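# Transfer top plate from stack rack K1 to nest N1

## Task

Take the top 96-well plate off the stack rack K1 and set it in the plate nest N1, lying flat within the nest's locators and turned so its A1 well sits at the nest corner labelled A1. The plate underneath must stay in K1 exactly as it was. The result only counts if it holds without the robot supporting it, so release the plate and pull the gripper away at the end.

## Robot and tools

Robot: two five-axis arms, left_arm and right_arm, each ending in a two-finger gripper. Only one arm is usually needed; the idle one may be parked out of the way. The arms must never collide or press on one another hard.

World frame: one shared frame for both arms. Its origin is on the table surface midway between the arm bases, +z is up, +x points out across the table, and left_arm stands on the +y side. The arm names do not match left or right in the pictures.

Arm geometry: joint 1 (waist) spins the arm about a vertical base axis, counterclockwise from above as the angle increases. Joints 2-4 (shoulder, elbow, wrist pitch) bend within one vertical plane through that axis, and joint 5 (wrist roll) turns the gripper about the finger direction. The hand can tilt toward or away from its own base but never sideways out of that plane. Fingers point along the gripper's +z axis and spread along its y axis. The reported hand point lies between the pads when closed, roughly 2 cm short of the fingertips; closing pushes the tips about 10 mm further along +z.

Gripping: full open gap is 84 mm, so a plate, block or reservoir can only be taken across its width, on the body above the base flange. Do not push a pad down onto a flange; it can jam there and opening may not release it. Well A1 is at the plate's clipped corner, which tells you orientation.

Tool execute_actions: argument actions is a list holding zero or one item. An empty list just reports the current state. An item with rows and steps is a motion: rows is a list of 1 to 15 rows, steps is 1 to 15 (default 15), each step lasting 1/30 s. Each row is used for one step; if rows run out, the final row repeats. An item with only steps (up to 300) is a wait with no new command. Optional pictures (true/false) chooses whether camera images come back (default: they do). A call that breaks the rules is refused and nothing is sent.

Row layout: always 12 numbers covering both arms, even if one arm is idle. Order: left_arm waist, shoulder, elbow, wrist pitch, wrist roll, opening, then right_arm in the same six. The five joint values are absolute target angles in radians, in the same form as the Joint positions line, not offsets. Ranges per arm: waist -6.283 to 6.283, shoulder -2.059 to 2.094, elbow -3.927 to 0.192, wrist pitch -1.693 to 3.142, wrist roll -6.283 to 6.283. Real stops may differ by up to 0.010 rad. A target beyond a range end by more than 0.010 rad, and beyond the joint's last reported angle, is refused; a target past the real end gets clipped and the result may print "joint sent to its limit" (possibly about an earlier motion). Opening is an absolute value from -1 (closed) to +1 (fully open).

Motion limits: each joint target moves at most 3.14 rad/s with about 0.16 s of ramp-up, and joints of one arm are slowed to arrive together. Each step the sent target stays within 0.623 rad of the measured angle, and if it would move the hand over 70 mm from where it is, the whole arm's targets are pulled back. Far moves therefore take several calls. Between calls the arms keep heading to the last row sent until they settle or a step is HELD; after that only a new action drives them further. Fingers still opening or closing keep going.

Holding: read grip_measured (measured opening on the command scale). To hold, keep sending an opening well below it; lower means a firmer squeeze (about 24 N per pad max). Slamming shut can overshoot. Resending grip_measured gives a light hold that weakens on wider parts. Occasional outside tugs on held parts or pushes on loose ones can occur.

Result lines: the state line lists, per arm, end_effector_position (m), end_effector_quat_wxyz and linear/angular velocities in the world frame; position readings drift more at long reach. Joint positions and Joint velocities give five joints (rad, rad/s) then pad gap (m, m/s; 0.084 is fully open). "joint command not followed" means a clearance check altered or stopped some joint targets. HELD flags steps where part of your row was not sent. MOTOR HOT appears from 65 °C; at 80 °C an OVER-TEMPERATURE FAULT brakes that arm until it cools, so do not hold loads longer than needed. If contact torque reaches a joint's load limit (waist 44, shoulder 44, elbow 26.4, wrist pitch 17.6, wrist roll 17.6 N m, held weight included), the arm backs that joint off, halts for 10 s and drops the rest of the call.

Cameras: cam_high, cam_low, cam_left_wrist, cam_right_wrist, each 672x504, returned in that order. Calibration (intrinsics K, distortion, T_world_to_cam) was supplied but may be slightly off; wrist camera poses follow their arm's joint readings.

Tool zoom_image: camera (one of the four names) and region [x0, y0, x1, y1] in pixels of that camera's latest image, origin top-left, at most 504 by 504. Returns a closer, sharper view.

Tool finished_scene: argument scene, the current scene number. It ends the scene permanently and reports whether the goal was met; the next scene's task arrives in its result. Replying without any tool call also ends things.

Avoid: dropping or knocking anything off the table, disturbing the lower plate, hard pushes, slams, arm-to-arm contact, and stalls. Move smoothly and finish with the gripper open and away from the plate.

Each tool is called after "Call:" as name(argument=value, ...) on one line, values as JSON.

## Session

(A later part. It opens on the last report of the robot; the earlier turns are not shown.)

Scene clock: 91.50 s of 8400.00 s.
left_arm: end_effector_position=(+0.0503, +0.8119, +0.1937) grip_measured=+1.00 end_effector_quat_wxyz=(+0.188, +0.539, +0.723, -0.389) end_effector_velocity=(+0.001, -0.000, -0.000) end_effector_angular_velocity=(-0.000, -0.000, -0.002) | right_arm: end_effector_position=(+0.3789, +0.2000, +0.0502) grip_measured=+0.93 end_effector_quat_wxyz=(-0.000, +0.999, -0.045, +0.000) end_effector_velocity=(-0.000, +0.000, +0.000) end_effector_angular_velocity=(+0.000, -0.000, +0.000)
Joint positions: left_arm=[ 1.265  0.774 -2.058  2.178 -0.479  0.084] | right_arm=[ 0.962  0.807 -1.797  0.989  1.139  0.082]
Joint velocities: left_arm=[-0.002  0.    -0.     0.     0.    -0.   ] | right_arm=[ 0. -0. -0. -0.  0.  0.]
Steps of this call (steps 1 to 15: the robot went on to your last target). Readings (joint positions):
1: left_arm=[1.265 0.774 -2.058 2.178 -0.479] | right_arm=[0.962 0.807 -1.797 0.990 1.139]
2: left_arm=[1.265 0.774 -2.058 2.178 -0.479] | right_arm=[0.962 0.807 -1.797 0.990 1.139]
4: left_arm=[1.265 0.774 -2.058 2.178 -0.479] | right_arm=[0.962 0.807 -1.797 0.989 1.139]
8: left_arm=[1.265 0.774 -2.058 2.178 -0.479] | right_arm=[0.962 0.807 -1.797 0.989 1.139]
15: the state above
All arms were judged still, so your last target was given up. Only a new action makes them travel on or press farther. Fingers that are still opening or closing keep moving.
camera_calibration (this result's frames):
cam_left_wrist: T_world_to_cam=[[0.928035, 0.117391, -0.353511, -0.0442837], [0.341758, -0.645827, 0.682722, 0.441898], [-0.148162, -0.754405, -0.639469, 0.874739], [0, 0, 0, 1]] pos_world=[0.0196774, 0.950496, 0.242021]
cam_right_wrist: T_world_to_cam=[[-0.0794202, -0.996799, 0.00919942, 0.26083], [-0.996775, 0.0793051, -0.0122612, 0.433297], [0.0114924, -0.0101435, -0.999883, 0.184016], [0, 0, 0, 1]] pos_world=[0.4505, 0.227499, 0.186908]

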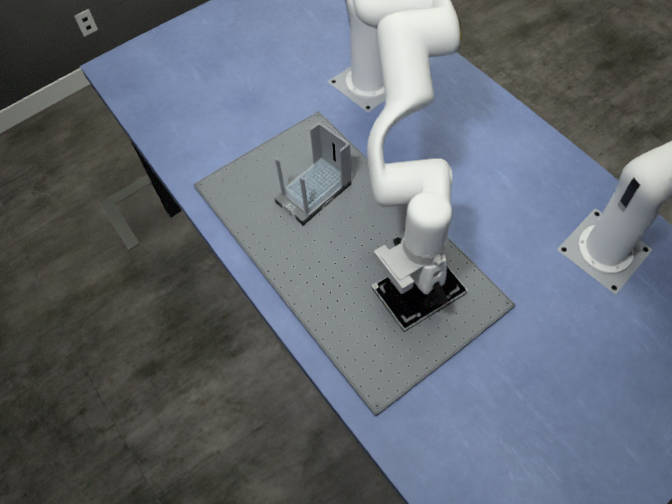

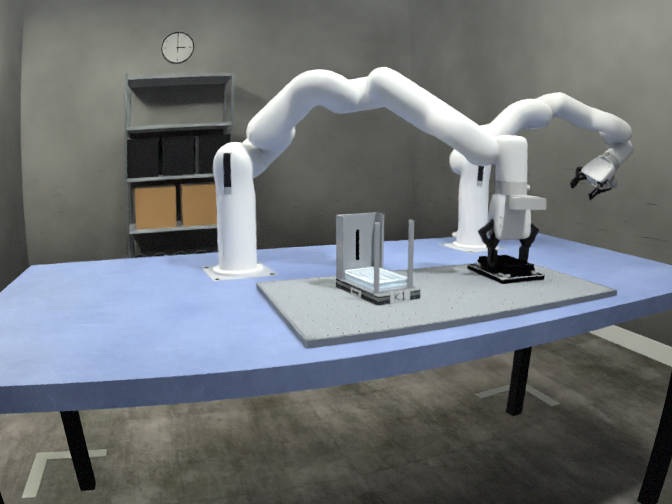

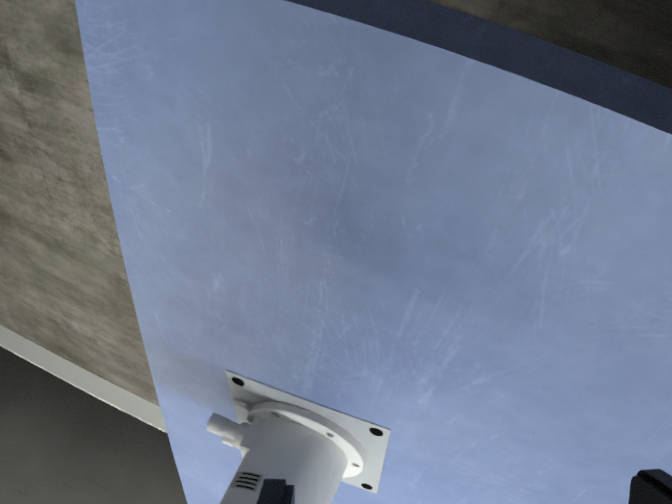

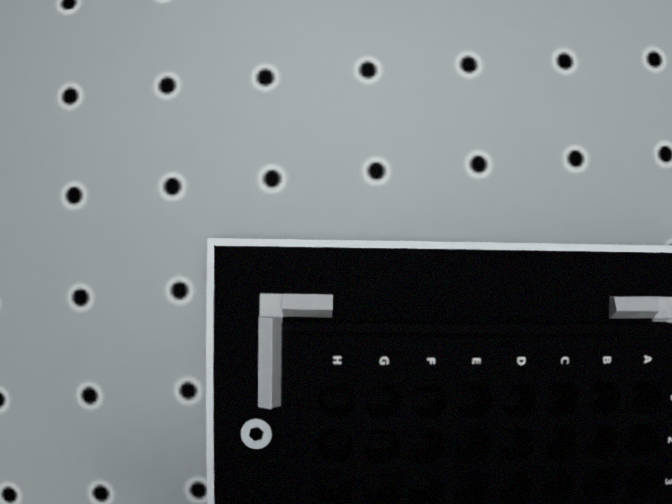

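Call:
execute_actions(actions=[{"rows":[[1.265,0.774,-2.058,2.178,-0.479,1,0.9618,0.8082,-1.7965,0.9881,1.139,-0.4],[1.265,0.774,-2.058,2.178,-0.479,1,0.9618,0.8089,-1.7963,0.9871,1.139,-0.4],[1.265,0.774,-2.058,2.178,-0.479,1,0.9618,0.8097,-1.7961,0.9861,1.139,-0.4],[1.265,0.774,-2.058,2.178,-0.479,1,0.9618,0.8104,-1.7959,0.9852,1.139,-0.4],[1.265,0.774,-2.058,2.178,-0.479,1,0.9618,0.8112,-1.7957,0.9842,1.139,-0.4],[1.265,0.774,-2.058,2.178,-0.479,1,0.9618,0.812,-1.7955,0.9832,1.139,-0.4],[1.265,0.774,-2.058,2.178,-0.479,1,0.9618,0.8127,-1.7954,0.9824,1.139,-0.4],[1.265,0.774,-2.058,2.178,-0.479,1,0.9618,0.8135,-1.7952,0.9814,1.139,-0.4],[1.265,0.774,-2.058,2.178,-0.479,1,0.9618,0.8143,-1.795,0.9804,1.139,-0.4],[1.265,0.774,-2.058,2.178,-0.479,1,0.9618,0.815,-1.7948,0.9795,1.139,-0.4],[1.265,0.774,-2.058,2.178,-0.479,1,0.9618,0.8158,-1.7946,0.9785,1.139,-0.4],[1.265,0.774,-2.058,2.178,-0.479,1,0.9618,0.8166,-1.7945,0.9777,1.139,-0.4],[1.265,0.774,-2.058,2.178,-0.479,1,0.9618,0.8173,-1.7943,0.977,1.139,-0.4]],"steps":15}], pictures=false)

Call:
execute_actions(actions=[{"steps":12}])

Call:
zoom_image(camera="cam_right_wrist", region=[240, 280, 360, 420])

Call:
zoom_image(camera="cam_low", region=[455, 220, 565, 300])

Call:
zoom_image(camera="cam_high", region=[360, 230, 480, 340])

Scene clock: 97.10 s of 8400.00 s.
left_arm: end_effector_position=(+0.0503, +0.8119, +0.1937) grip_measured=+1.00 end_effector_quat_wxyz=(+0.188, +0.539, +0.723, -0.389) end_effector_velocity=(-0.000, +0.000, +0.000) end_effector_angular_velocity=(+0.001, -0.000, +0.001) | right_arm: end_effector_position=(+0.3789, +0.2000, +0.0443) grip_measured=+0.93 end_effector_quat_wxyz=(+0.000, +0.999, -0.045, -0.000) end_effector_velocity=(-0.001, -0.002, -0.012) end_effector_angular_velocity=(-0.006, +0.004, -0.001)
Joint positions: left_arm=[ 1.265  0.774 -2.058  2.178 -0.479  0.084] | right_arm=[ 0.962  0.816 -1.794  0.978  1.139  0.082]
Joint velocities: left_arm=[ 0.001 -0.001  0.     0.     0.    -0.   ] | right_arm=[-0.     0.017  0.005 -0.015  0.    -0.   ]
Steps of this call (steps 1 to 90: nothing new was sent; then 2.10 s passed at rest; steps 91 to 105: all 15 steps of this action). Readings (joint positions):
91: left_arm=[1.265 0.774 -2.058 2.178 -0.479] | right_arm=[0.962 0.807 -1.797 0.989 1.139]
92: left_arm=[1.265 0.774 -2.058 2.178 -0.479] | right_arm=[0.962 0.808 -1.797 0.989 1.139]
94: left_arm=[1.265 0.774 -2.058 2.178 -0.479] | right_arm=[0.962 0.808 -1.797 0.988 1.139]
98: left_arm=[1.265 0.774 -2.058 2.178 -0.479] | right_arm=[0.962 0.811 -1.796 0.984 1.139]
105: the state above

Scene clock: 97.50 s of 8400.00 s.
left_arm: end_effector_position=(+0.0503, +0.8119, +0.1937) grip_measured=+1.00 end_effector_quat_wxyz=(+0.188, +0.539, +0.723, -0.389) end_effector_velocity=(-0.001, +0.000, +0.001) end_effector_angular_velocity=(+0.001, -0.002, +0.000) | right_arm: end_effector_position=(+0.3789, +0.2000, +0.0438) grip_measured=+0.93 end_effector_quat_wxyz=(-0.000, +0.999, -0.045, +0.000) end_effector_velocity=(-0.000, -0.000, -0.001) end_effector_angular_velocity=(-0.002, +0.001, +0.001)
Joint positions: left_arm=[ 1.265  0.774 -2.058  2.178 -0.479  0.084] | right_arm=[ 0.962  0.817 -1.794  0.977  1.139  0.082]
Joint velocities: left_arm=[ 0.002 -0.002 -0.    -0.     0.002 -0.   ] | right_arm=[ 0.     0.001  0.001  0.    -0.001 -0.   ]
Steps of this call (steps 1 to 12: the robot went on to your last target). Readings (joint positions):
1: left_arm=[1.265 0.774 -2.058 2.178 -0.479] | right_arm=[0.962 0.817 -1.794 0.978 1.139]
2: left_arm=[1.265 0.774 -2.058 2.178 -0.479] | right_arm=[0.962 0.817 -1.794 0.977 1.139]
4: left_arm=[1.265 0.774 -2.058 2.178 -0.479] | right_arm=[0.962 0.817 -1.794 0.977 1.139]
8: left_arm=[1.265 0.774 -2.058 2.178 -0.479] | right_arm=[0.962 0.817 -1.794 0.977 1.139]
12: the state above
camera_calibration (this result's frames):
cam_left_wrist: T_world_to_cam=[[0.928035, 0.11739, -0.353511, -0.0442837], [0.341758, -0.645827, 0.682722, 0.441898], [-0.148162, -0.754405, -0.639469, 0.874739], [0, 0, 0, 1]] pos_world=[0.0196774, 0.950496, 0.242021]
cam_right_wrist: T_world_to_cam=[[-0.0794201, -0.996799, 0.00917846, 0.260906], [-0.996775, 0.0793052, -0.0122712, 0.433226], [0.011504, -0.0101234, -0.999883, 0.177579], [0, 0, 0, 1]] pos_world=[0.450507, 0.227511, 0.18048]

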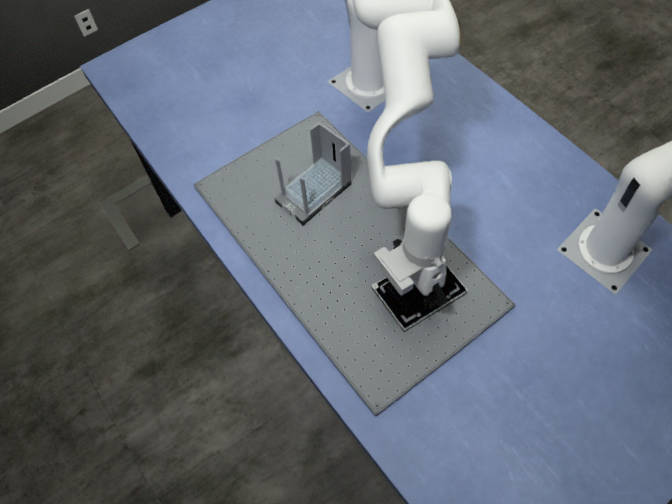

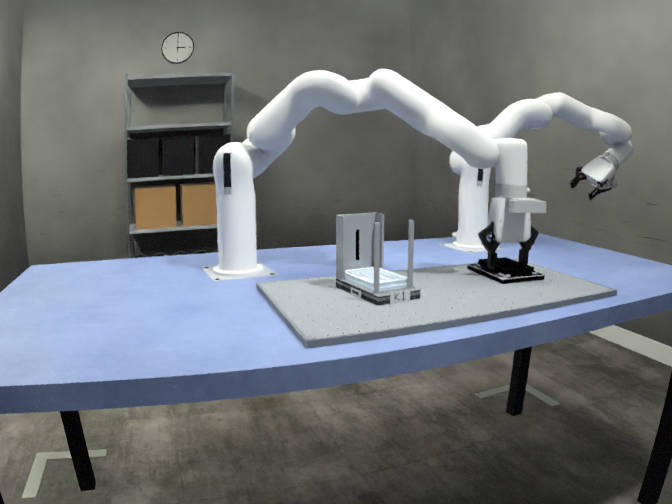

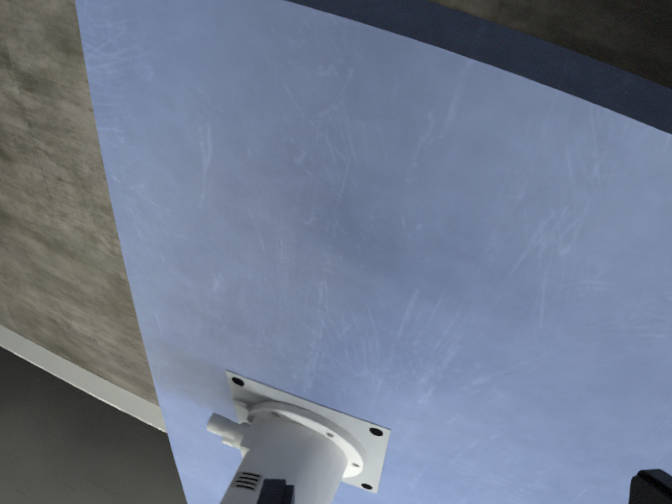

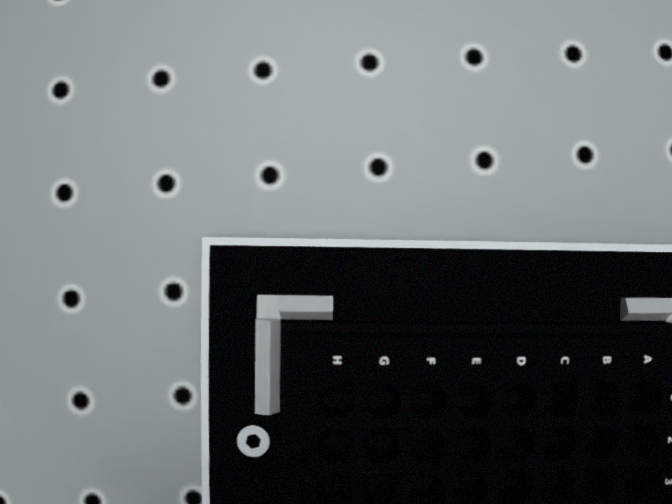

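Region (240, 280, 360, 420) of cam_right_wrist's 672x504 image, scaled by 3.600, with more detail than that image has; it fills the left 432 columns of this view, and the rest is white.

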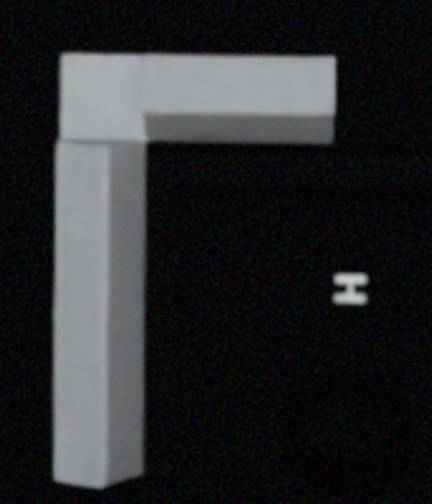

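Region (455, 220, 565, 300) of cam_low's 672x504 image, scaled by 4.582, with more detail than that image has; it fills the top 367 rows of this view, and the rest is white.

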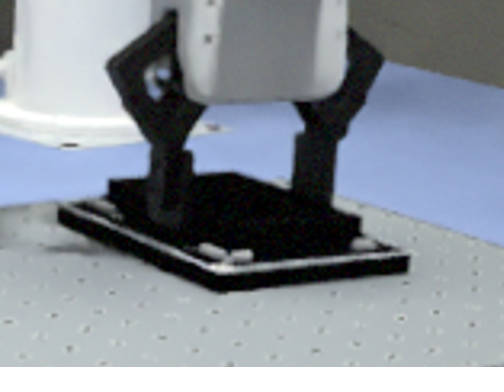

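Region (360, 230, 480, 340) of cam_high's 672x504 image, scaled by 4.200, with more detail than that image has; it fills the top 462 rows of this view, and the rest is white.

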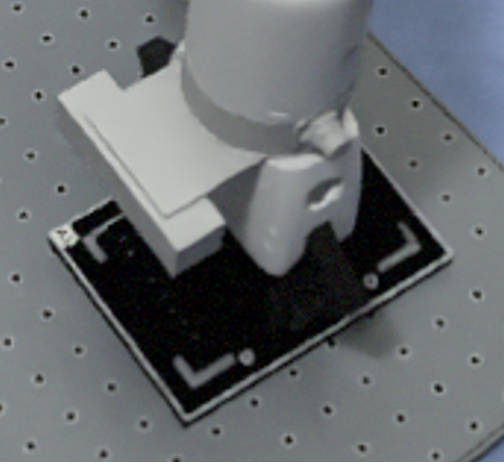

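Call:
execute_actions(actions=[{"rows":[[1.265,0.774,-2.058,2.178,-0.479,1,0.9618,0.8178,-1.7942,0.9764,1.139,-0.4],[1.265,0.774,-2.058,2.178,-0.479,1,0.9618,0.8183,-1.7941,0.9758,1.139,-0.4],[1.265,0.774,-2.058,2.178,-0.479,1,0.9618,0.8187,-1.794,0.9753,1.139,-0.4],[1.265,0.774,-2.058,2.178,-0.479,1,0.9618,0.8192,-1.7939,0.9747,1.139,-0.4]],"steps":12}], pictures=false)

Call:
execute_actions(actions=[{"rows":[[1.265,0.774,-2.058,2.178,-0.479,1,0.9618,0.8192,-1.7939,0.9747,1.139,0.3],[1.265,0.774,-2.058,2.178,-0.479,1,0.9618,0.8192,-1.7939,0.9747,1.139,0.3],[1.265,0.774,-2.058,2.178,-0.479,1,0.9618,0.8192,-1.7939,0.9747,1.139,0.7],[1.265,0.774,-2.058,2.178,-0.479,1,0.9618,0.8192,-1.7939,0.9747,1.139,0.7],[1.265,0.774,-2.058,2.178,-0.479,1,0.9618,0.8192,-1.7939,0.9747,1.139,0.9],[1.265,0.774,-2.058,2.178,-0.479,1,0.9618,0.8192,-1.7939,0.9747,1.139,0.9],[1.265,0.774,-2.058,2.178,-0.479,1,0.9618,0.8192,-1.7939,0.9747,1.139,1]],"steps":15}])

Scene clock: 100.80 s of 8400.00 s.
left_arm: end_effector_position=(+0.0503, +0.8119, +0.1937) grip_measured=+1.00 end_effector_quat_wxyz=(+0.188, +0.539, +0.723, -0.389) end_effector_velocity=(+0.000, +0.000, +0.000) end_effector_angular_velocity=(+0.000, +0.001, +0.000) | right_arm: end_effector_position=(+0.3790, +0.2002, +0.0429) grip_measured=+0.93 end_effector_quat_wxyz=(-0.000, +0.999, -0.045, +0.000) end_effector_velocity=(+0.000, -0.000, -0.000) end_effector_angular_velocity=(+0.000, -0.000, -0.000)
Joint positions: left_arm=[ 1.265  0.774 -2.058  2.178 -0.479  0.084] | right_arm=[ 0.962  0.819 -1.794  0.975  1.139  0.082]
Joint velocities: left_arm=[-0.    -0.     0.    -0.    -0.001  0.   ] | right_arm=[-0.  0.  0. -0. -0.  0.]
Steps of this call (steps 1 to 15: the robot went on to your last target; steps 16 to 87: nothing new was sent; steps 88 to 99: all 12 steps of this action). Readings (joint positions):
88: left_arm=[1.265 0.774 -2.058 2.178 -0.479] | right_arm=[0.962 0.817 -1.794 0.977 1.139]
89: left_arm=[1.265 0.774 -2.058 2.178 -0.479] | right_arm=[0.962 0.817 -1.794 0.977 1.139]
91: left_arm=[1.265 0.774 -2.058 2.178 -0.479] | right_arm=[0.962 0.818 -1.794 0.976 1.139]
95: left_arm=[1.265 0.774 -2.058 2.178 -0.479] | right_arm=[0.962 0.819 -1.794 0.975 1.139]
99: the state above

Scene clock: 101.30 s of 8400.00 s.
left_arm: end_effector_position=(+0.0503, +0.8119, +0.1937) grip_measured=+1.00 end_effector_quat_wxyz=(+0.188, +0.539, +0.723, -0.389) end_effector_velocity=(+0.001, +0.000, +0.001) end_effector_angular_velocity=(+0.002, -0.001, -0.002) | right_arm: end_effector_position=(+0.3788, +0.1999, +0.0423) grip_measured=+1.00 end_effector_quat_wxyz=(+0.000, +0.999, -0.045, -0.000) end_effector_velocity=(-0.000, -0.000, +0.000) end_effector_angular_velocity=(-0.000, +0.000, +0.000)
Joint positions: left_arm=[ 1.265  0.774 -2.058  2.178 -0.479  0.084] | right_arm=[ 0.962  0.819 -1.794  0.975  1.139  0.084]
Joint velocities: left_arm=[-0.002 -0.002 -0.    -0.     0.001 -0.   ] | right_arm=[ 0.    -0.    -0.     0.001 -0.    -0.   ]
Steps of this call (steps 1 to 15: all 15 steps of this action). Readings (joint positions):
1: left_arm=[1.265 0.774 -2.058 2.178 -0.479] | right_arm=[0.962 0.819 -1.794 0.975 1.139]
2: left_arm=[1.265 0.774 -2.058 2.178 -0.479] | right_arm=[0.962 0.819 -1.794 0.975 1.139]
4: left_arm=[1.265 0.774 -2.058 2.178 -0.479] | right_arm=[0.962 0.819 -1.794 0.975 1.139]
8: left_arm=[1.265 0.774 -2.058 2.178 -0.479] | right_arm=[0.962 0.819 -1.794 0.975 1.139]
15: the state above
camera_calibration (this result's frames):
cam_left_wrist: T_world_to_cam=[[0.928035, 0.11739, -0.353511, -0.0442836], [0.341758, -0.645827, 0.682722, 0.441898], [-0.148162, -0.754405, -0.639469, 0.874739], [0, 0, 0, 1]] pos_world=[0.0196774, 0.950496, 0.242021]
cam_right_wrist: T_world_to_cam=[[-0.0794306, -0.996794, 0.00966624, 0.260761], [-0.996777, 0.0793125, -0.0120403, 0.433134], [0.011235, -0.0105915, -0.999881, 0.176272], [0, 0, 0, 1]] pos_world=[0.45047, 0.227439, 0.178945]

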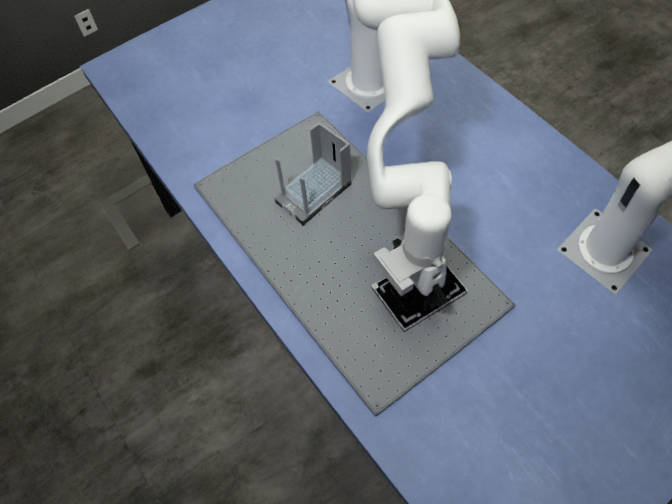

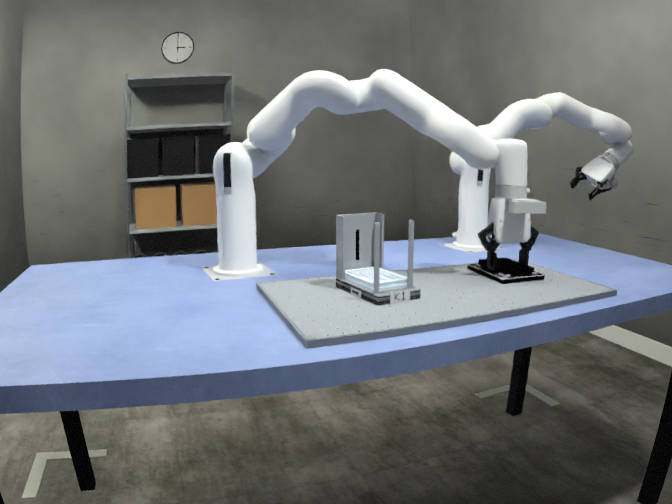

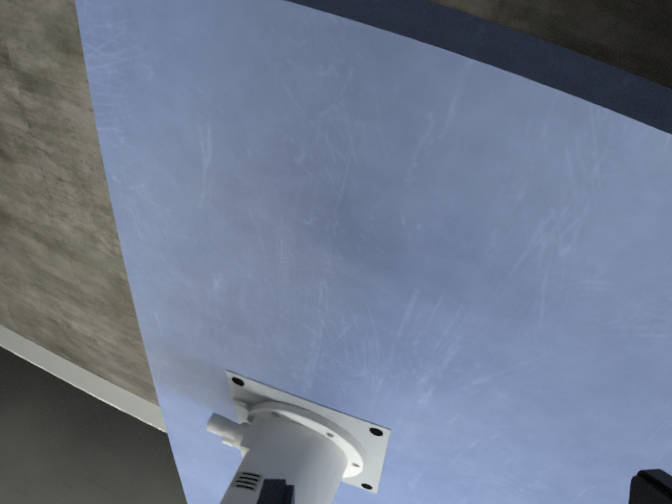

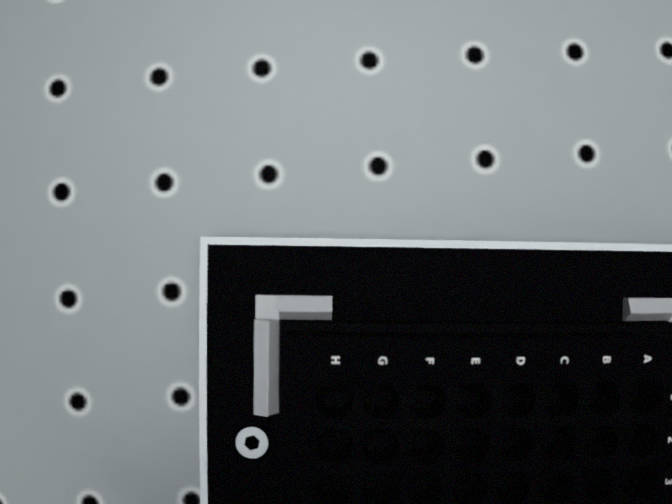

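Call:
execute_actions(actions=[{"rows":[[1.265,0.774,-2.058,2.178,-0.479,1,0.9618,0.8181,-1.7941,0.976,1.139,1],[1.265,0.774,-2.058,2.178,-0.479,1,0.9618,0.8166,-1.7945,0.9781,1.139,1],[1.265,0.774,-2.058,2.178,-0.479,1,0.9618,0.815,-1.7948,0.9801,1.139,1],[1.265,0.774,-2.058,2.178,-0.479,1,0.9618,0.8135,-1.7952,0.982,1.139,1],[1.265,0.774,-2.058,2.178,-0.479,1,0.9618,0.8112,-1.7957,0.985,1.139,1],[1.265,0.774,-2.058,2.178,-0.479,1,0.9618,0.8089,-1.7963,0.9879,1.139,1],[1.265,0.774,-2.058,2.178,-0.479,1,0.9618,0.8059,-1.7972,0.9918,1.139,1],[1.265,0.774,-2.058,2.178,-0.479,1,0.9618,0.8029,-1.7981,0.9957,1.139,1],[1.265,0.774,-2.058,2.178,-0.479,1,0.9618,0.8,-1.799,0.9995,1.139,1],[1.265,0.774,-2.058,2.178,-0.479,1,0.9618,0.797,-1.8,1.0035,1.139,1],[1.265,0.774,-2.058,2.178,-0.479,1,0.9618,0.7927,-1.8016,1.0094,1.139,1],[1.265,0.774,-2.058,2.178,-0.479,1,0.9618,0.787,-1.8039,1.0172,1.139,1],[1.265,0.774,-2.058,2.178,-0.479,1,0.9618,0.7787,-1.8078,1.0291,1.139,1],[1.265,0.774,-2.058,2.178,-0.479,1,0.9618,0.7695,-1.8127,1.0432,1.139,1],[1.265,0.774,-2.058,2.178,-0.479,1,0.9618,0.7592,-1.8192,1.06,1.139,1]],"steps":15}], pictures=false)

Call:
execute_actions(actions=[{"rows":[[1.265,0.774,-2.058,2.178,-0.479,1,0.9618,0.743,-1.818,1.075,1.139,1],[1.265,0.774,-2.058,2.178,-0.479,1,0.9618,0.72,-1.81,1.09,1.139,1],[1.265,0.774,-2.058,2.178,-0.479,1,0.9618,0.69,-1.795,1.105,1.139,1],[1.265,0.774,-2.058,2.178,-0.479,1,0.9618,0.655,-1.775,1.12,1.139,1],[1.265,0.774,-2.058,2.178,-0.479,1,0.9618,0.62,-1.755,1.135,1.139,1],[1.265,0.774,-2.058,2.178,-0.479,1,0.9618,0.585,-1.735,1.15,1.139,1],[1.265,0.774,-2.058,2.178,-0.479,1,0.9618,0.55,-1.715,1.165,1.139,1],[1.265,0.774,-2.058,2.178,-0.479,1,0.9618,0.515,-1.695,1.18,1.139,1],[1.265,0.774,-2.058,2.178,-0.479,1,0.9618,0.48,-1.675,1.195,1.139,1],[1.265,0.774,-2.058,2.178,-0.479,1,0.9618,0.45,-1.657,1.207,1.139,1],[1.265,0.774,-2.058,2.178,-0.479,1,0.9618,0.425,-1.642,1.217,1.139,1],[1.265,0.774,-2.058,2.178,-0.479,1,0.9618,0.405,-1.63,1.225,1.139,1],[1.265,0.774,-2.058,2.178,-0.479,1,0.9618,0.39,-1.621,1.231,1.139,1],[1.265,0.774,-2.058,2.178,-0.479,1,0.9618,0.38,-1.615,1.235,1.139,1]],"steps":15}], pictures=false)

Call:
execute_actions(actions=[{"steps":10}])

Call:
zoom_image(camera="cam_low", region=[455, 240, 565, 300])

Call:
zoom_image(camera="cam_high", region=[360, 240, 480, 340])

Scene clock: 108.20 s of 8400.00 s.
left_arm: end_effector_position=(+0.0503, +0.8119, +0.1937) grip_measured=+1.00 end_effector_quat_wxyz=(+0.188, +0.539, +0.723, -0.389) end_effector_velocity=(+0.001, -0.000, +0.001) end_effector_angular_velocity=(+0.001, -0.000, -0.001) | right_arm: end_effector_position=(+0.3786, +0.1995, +0.0646) grip_measured=+1.00 end_effector_quat_wxyz=(+0.001, +0.999, -0.045, -0.001) end_effector_velocity=(-0.002, -0.005, +0.132) end_effector_angular_velocity=(-0.019, +0.011, -0.001)
Joint positions: left_arm=[ 1.265  0.774 -2.058  2.178 -0.479  0.084] | right_arm=[ 0.962  0.786 -1.804  1.02   1.139  0.084]
Joint velocities: left_arm=[-0.001 -0.001  0.    -0.     0.    -0.   ] | right_arm=[-0.    -0.186 -0.083  0.291  0.    -0.   ]
Steps of this call (steps 1 to 15: the robot went on to your last target; steps 16 to 90: nothing new was sent; then 3.40 s passed at rest; steps 91 to 105: all 15 steps of this action). Readings (joint positions):
91: left_arm=[1.265 0.774 -2.058 2.178 -0.479] | right_arm=[0.962 0.819 -1.794 0.975 1.139]
92: left_arm=[1.265 0.774 -2.058 2.178 -0.479] | right_arm=[0.962 0.819 -1.794 0.975 1.139]
94: left_arm=[1.265 0.774 -2.058 2.178 -0.479] | right_arm=[0.962 0.818 -1.794 0.977 1.139]
98: left_arm=[1.265 0.774 -2.058 2.178 -0.479] | right_arm=[0.962 0.811 -1.796 0.986 1.139]
105: the state above

Scene clock: 108.70 s of 8400.00 s.
left_arm: end_effector_position=(+0.0503, +0.8119, +0.1937) grip_measured=+1.00 end_effector_quat_wxyz=(+0.188, +0.539, +0.723, -0.389) end_effector_velocity=(+0.000, +0.000, +0.001) end_effector_angular_velocity=(+0.002, -0.001, -0.000) | right_arm: end_effector_position=(+0.3508, +0.1513, +0.2095) grip_measured=+1.00 end_effector_quat_wxyz=(-0.003, +0.999, -0.045, +0.001) end_effector_velocity=(-0.068, -0.118, +0.201) end_effector_angular_velocity=(+0.014, -0.008, +0.001)
Joint positions: left_arm=[ 1.265  0.774 -2.058  2.178 -0.479  0.084] | right_arm=[ 0.962  0.422 -1.644  1.216  1.139  0.084]
Joint velocities: left_arm=[-0.    -0.002 -0.    -0.     0.     0.   ] | right_arm=[ 0.001 -0.638  0.367  0.255 -0.001  0.   ]
Steps of this call (steps 1 to 15: all 15 steps of this action). Readings (joint positions):
1: left_arm=[1.265 0.774 -2.058 2.178 -0.479] | right_arm=[0.962 0.779 -1.808 1.031 1.139]
2: left_arm=[1.265 0.774 -2.058 2.178 -0.479] | right_arm=[0.962 0.770 -1.811 1.044 1.139]
4: left_arm=[1.265 0.774 -2.058 2.178 -0.479] | right_arm=[0.962 0.742 -1.811 1.070 1.139]
8: left_arm=[1.265 0.774 -2.058 2.178 -0.479] | right_arm=[0.962 0.638 -1.764 1.125 1.139]
15: the state above

Scene clock: 109.03 s of 8400.00 s.
left_arm: end_effector_position=(+0.0503, +0.8119, +0.1937) grip_measured=+1.00 end_effector_quat_wxyz=(+0.188, +0.539, +0.723, -0.389) end_effector_velocity=(+0.001, +0.000, +0.001) end_effector_angular_velocity=(+0.001, +0.000, -0.001) | right_arm: end_effector_position=(+0.3453, +0.1415, +0.2185) grip_measured=+1.00 end_effector_quat_wxyz=(+0.001, +0.999, -0.045, -0.001) end_effector_velocity=(+0.001, +0.003, +0.013) end_effector_angular_velocity=(+0.022, -0.012, +0.000)
Joint positions: left_arm=[ 1.265  0.774 -2.058  2.178 -0.479  0.084] | right_arm=[ 0.962  0.383 -1.614  1.235  1.139  0.084]
Joint velocities: left_arm=[-0.001 -0.001 -0.    -0.    -0.001 -0.   ] | right_arm=[ 0.    -0.017 -0.008  0.     0.     0.   ]
Steps of this call (steps 1 to 10: the robot went on to your last target). Readings (joint positions):
1: left_arm=[1.265 0.774 -2.058 2.178 -0.479] | right_arm=[0.962 0.404 -1.633 1.223 1.139]
2: left_arm=[1.265 0.774 -2.058 2.178 -0.479] | right_arm=[0.962 0.393 -1.627 1.228 1.139]
4: left_arm=[1.265 0.774 -2.058 2.178 -0.479] | right_arm=[0.962 0.385 -1.620 1.232 1.139]
8: left_arm=[1.265 0.774 -2.058 2.178 -0.479] | right_arm=[0.962 0.384 -1.614 1.235 1.139]
10: the state above
camera_calibration (this result's frames):
cam_left_wrist: T_world_to_cam=[[0.928035, 0.117391, -0.353511, -0.0442837], [0.341758, -0.645827, 0.682722, 0.441898], [-0.148162, -0.754405, -0.63947, 0.874739], [0, 0, 0, 1]] pos_world=[0.0196774, 0.950496, 0.242021]
cam_right_wrist: T_world_to_cam=[[-0.079419, -0.996769, 0.0119706, 0.197685], [-0.996792, 0.0792892, -0.0109493, 0.406221], [0.00996477, -0.0128018, -0.999868, 0.352931], [0, 0, 0, 1]] pos_world=[0.417101, 0.169356, 0.354966]

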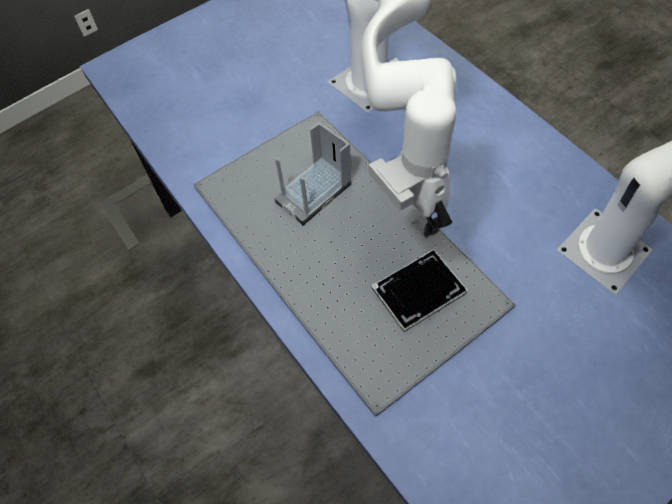

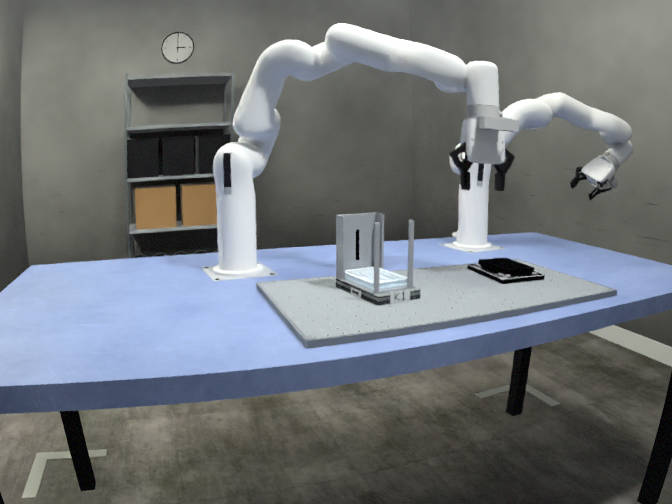

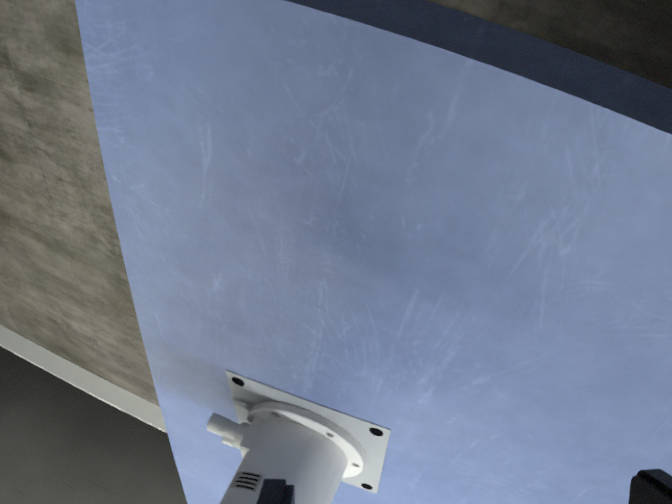

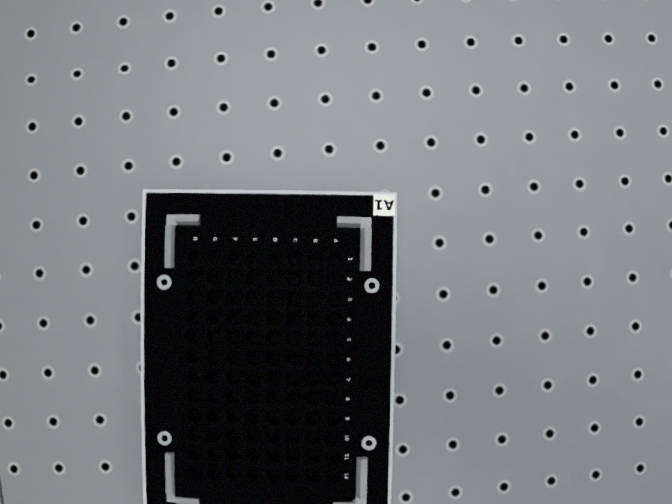

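Region (455, 240, 565, 300) of cam_low's 672x504 image, scaled by 4.582, with more detail than that image has; it fills the top 275 rows of this view, and the rest is white.

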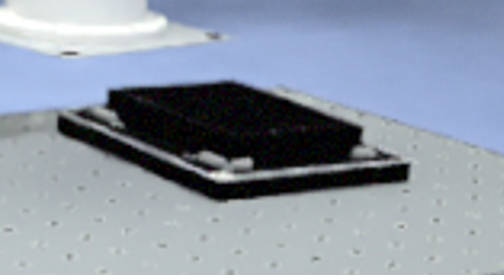

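Region (360, 240, 480, 340) of cam_high's 672x504 image, scaled by 4.200, with more detail than that image has.

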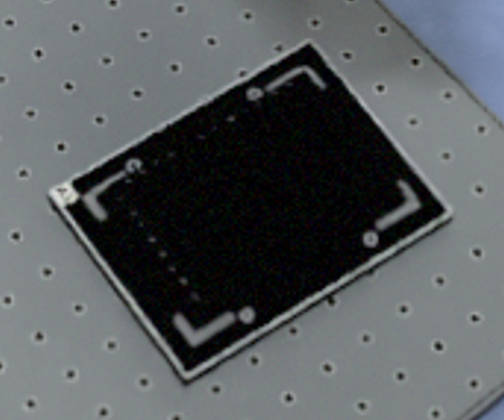

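The plate is seated inside all four locators with A1 at the marked corner, and the lower plate is still in K1.

Call:
finished_scene(scene=2)

The scene is finished: the task was done.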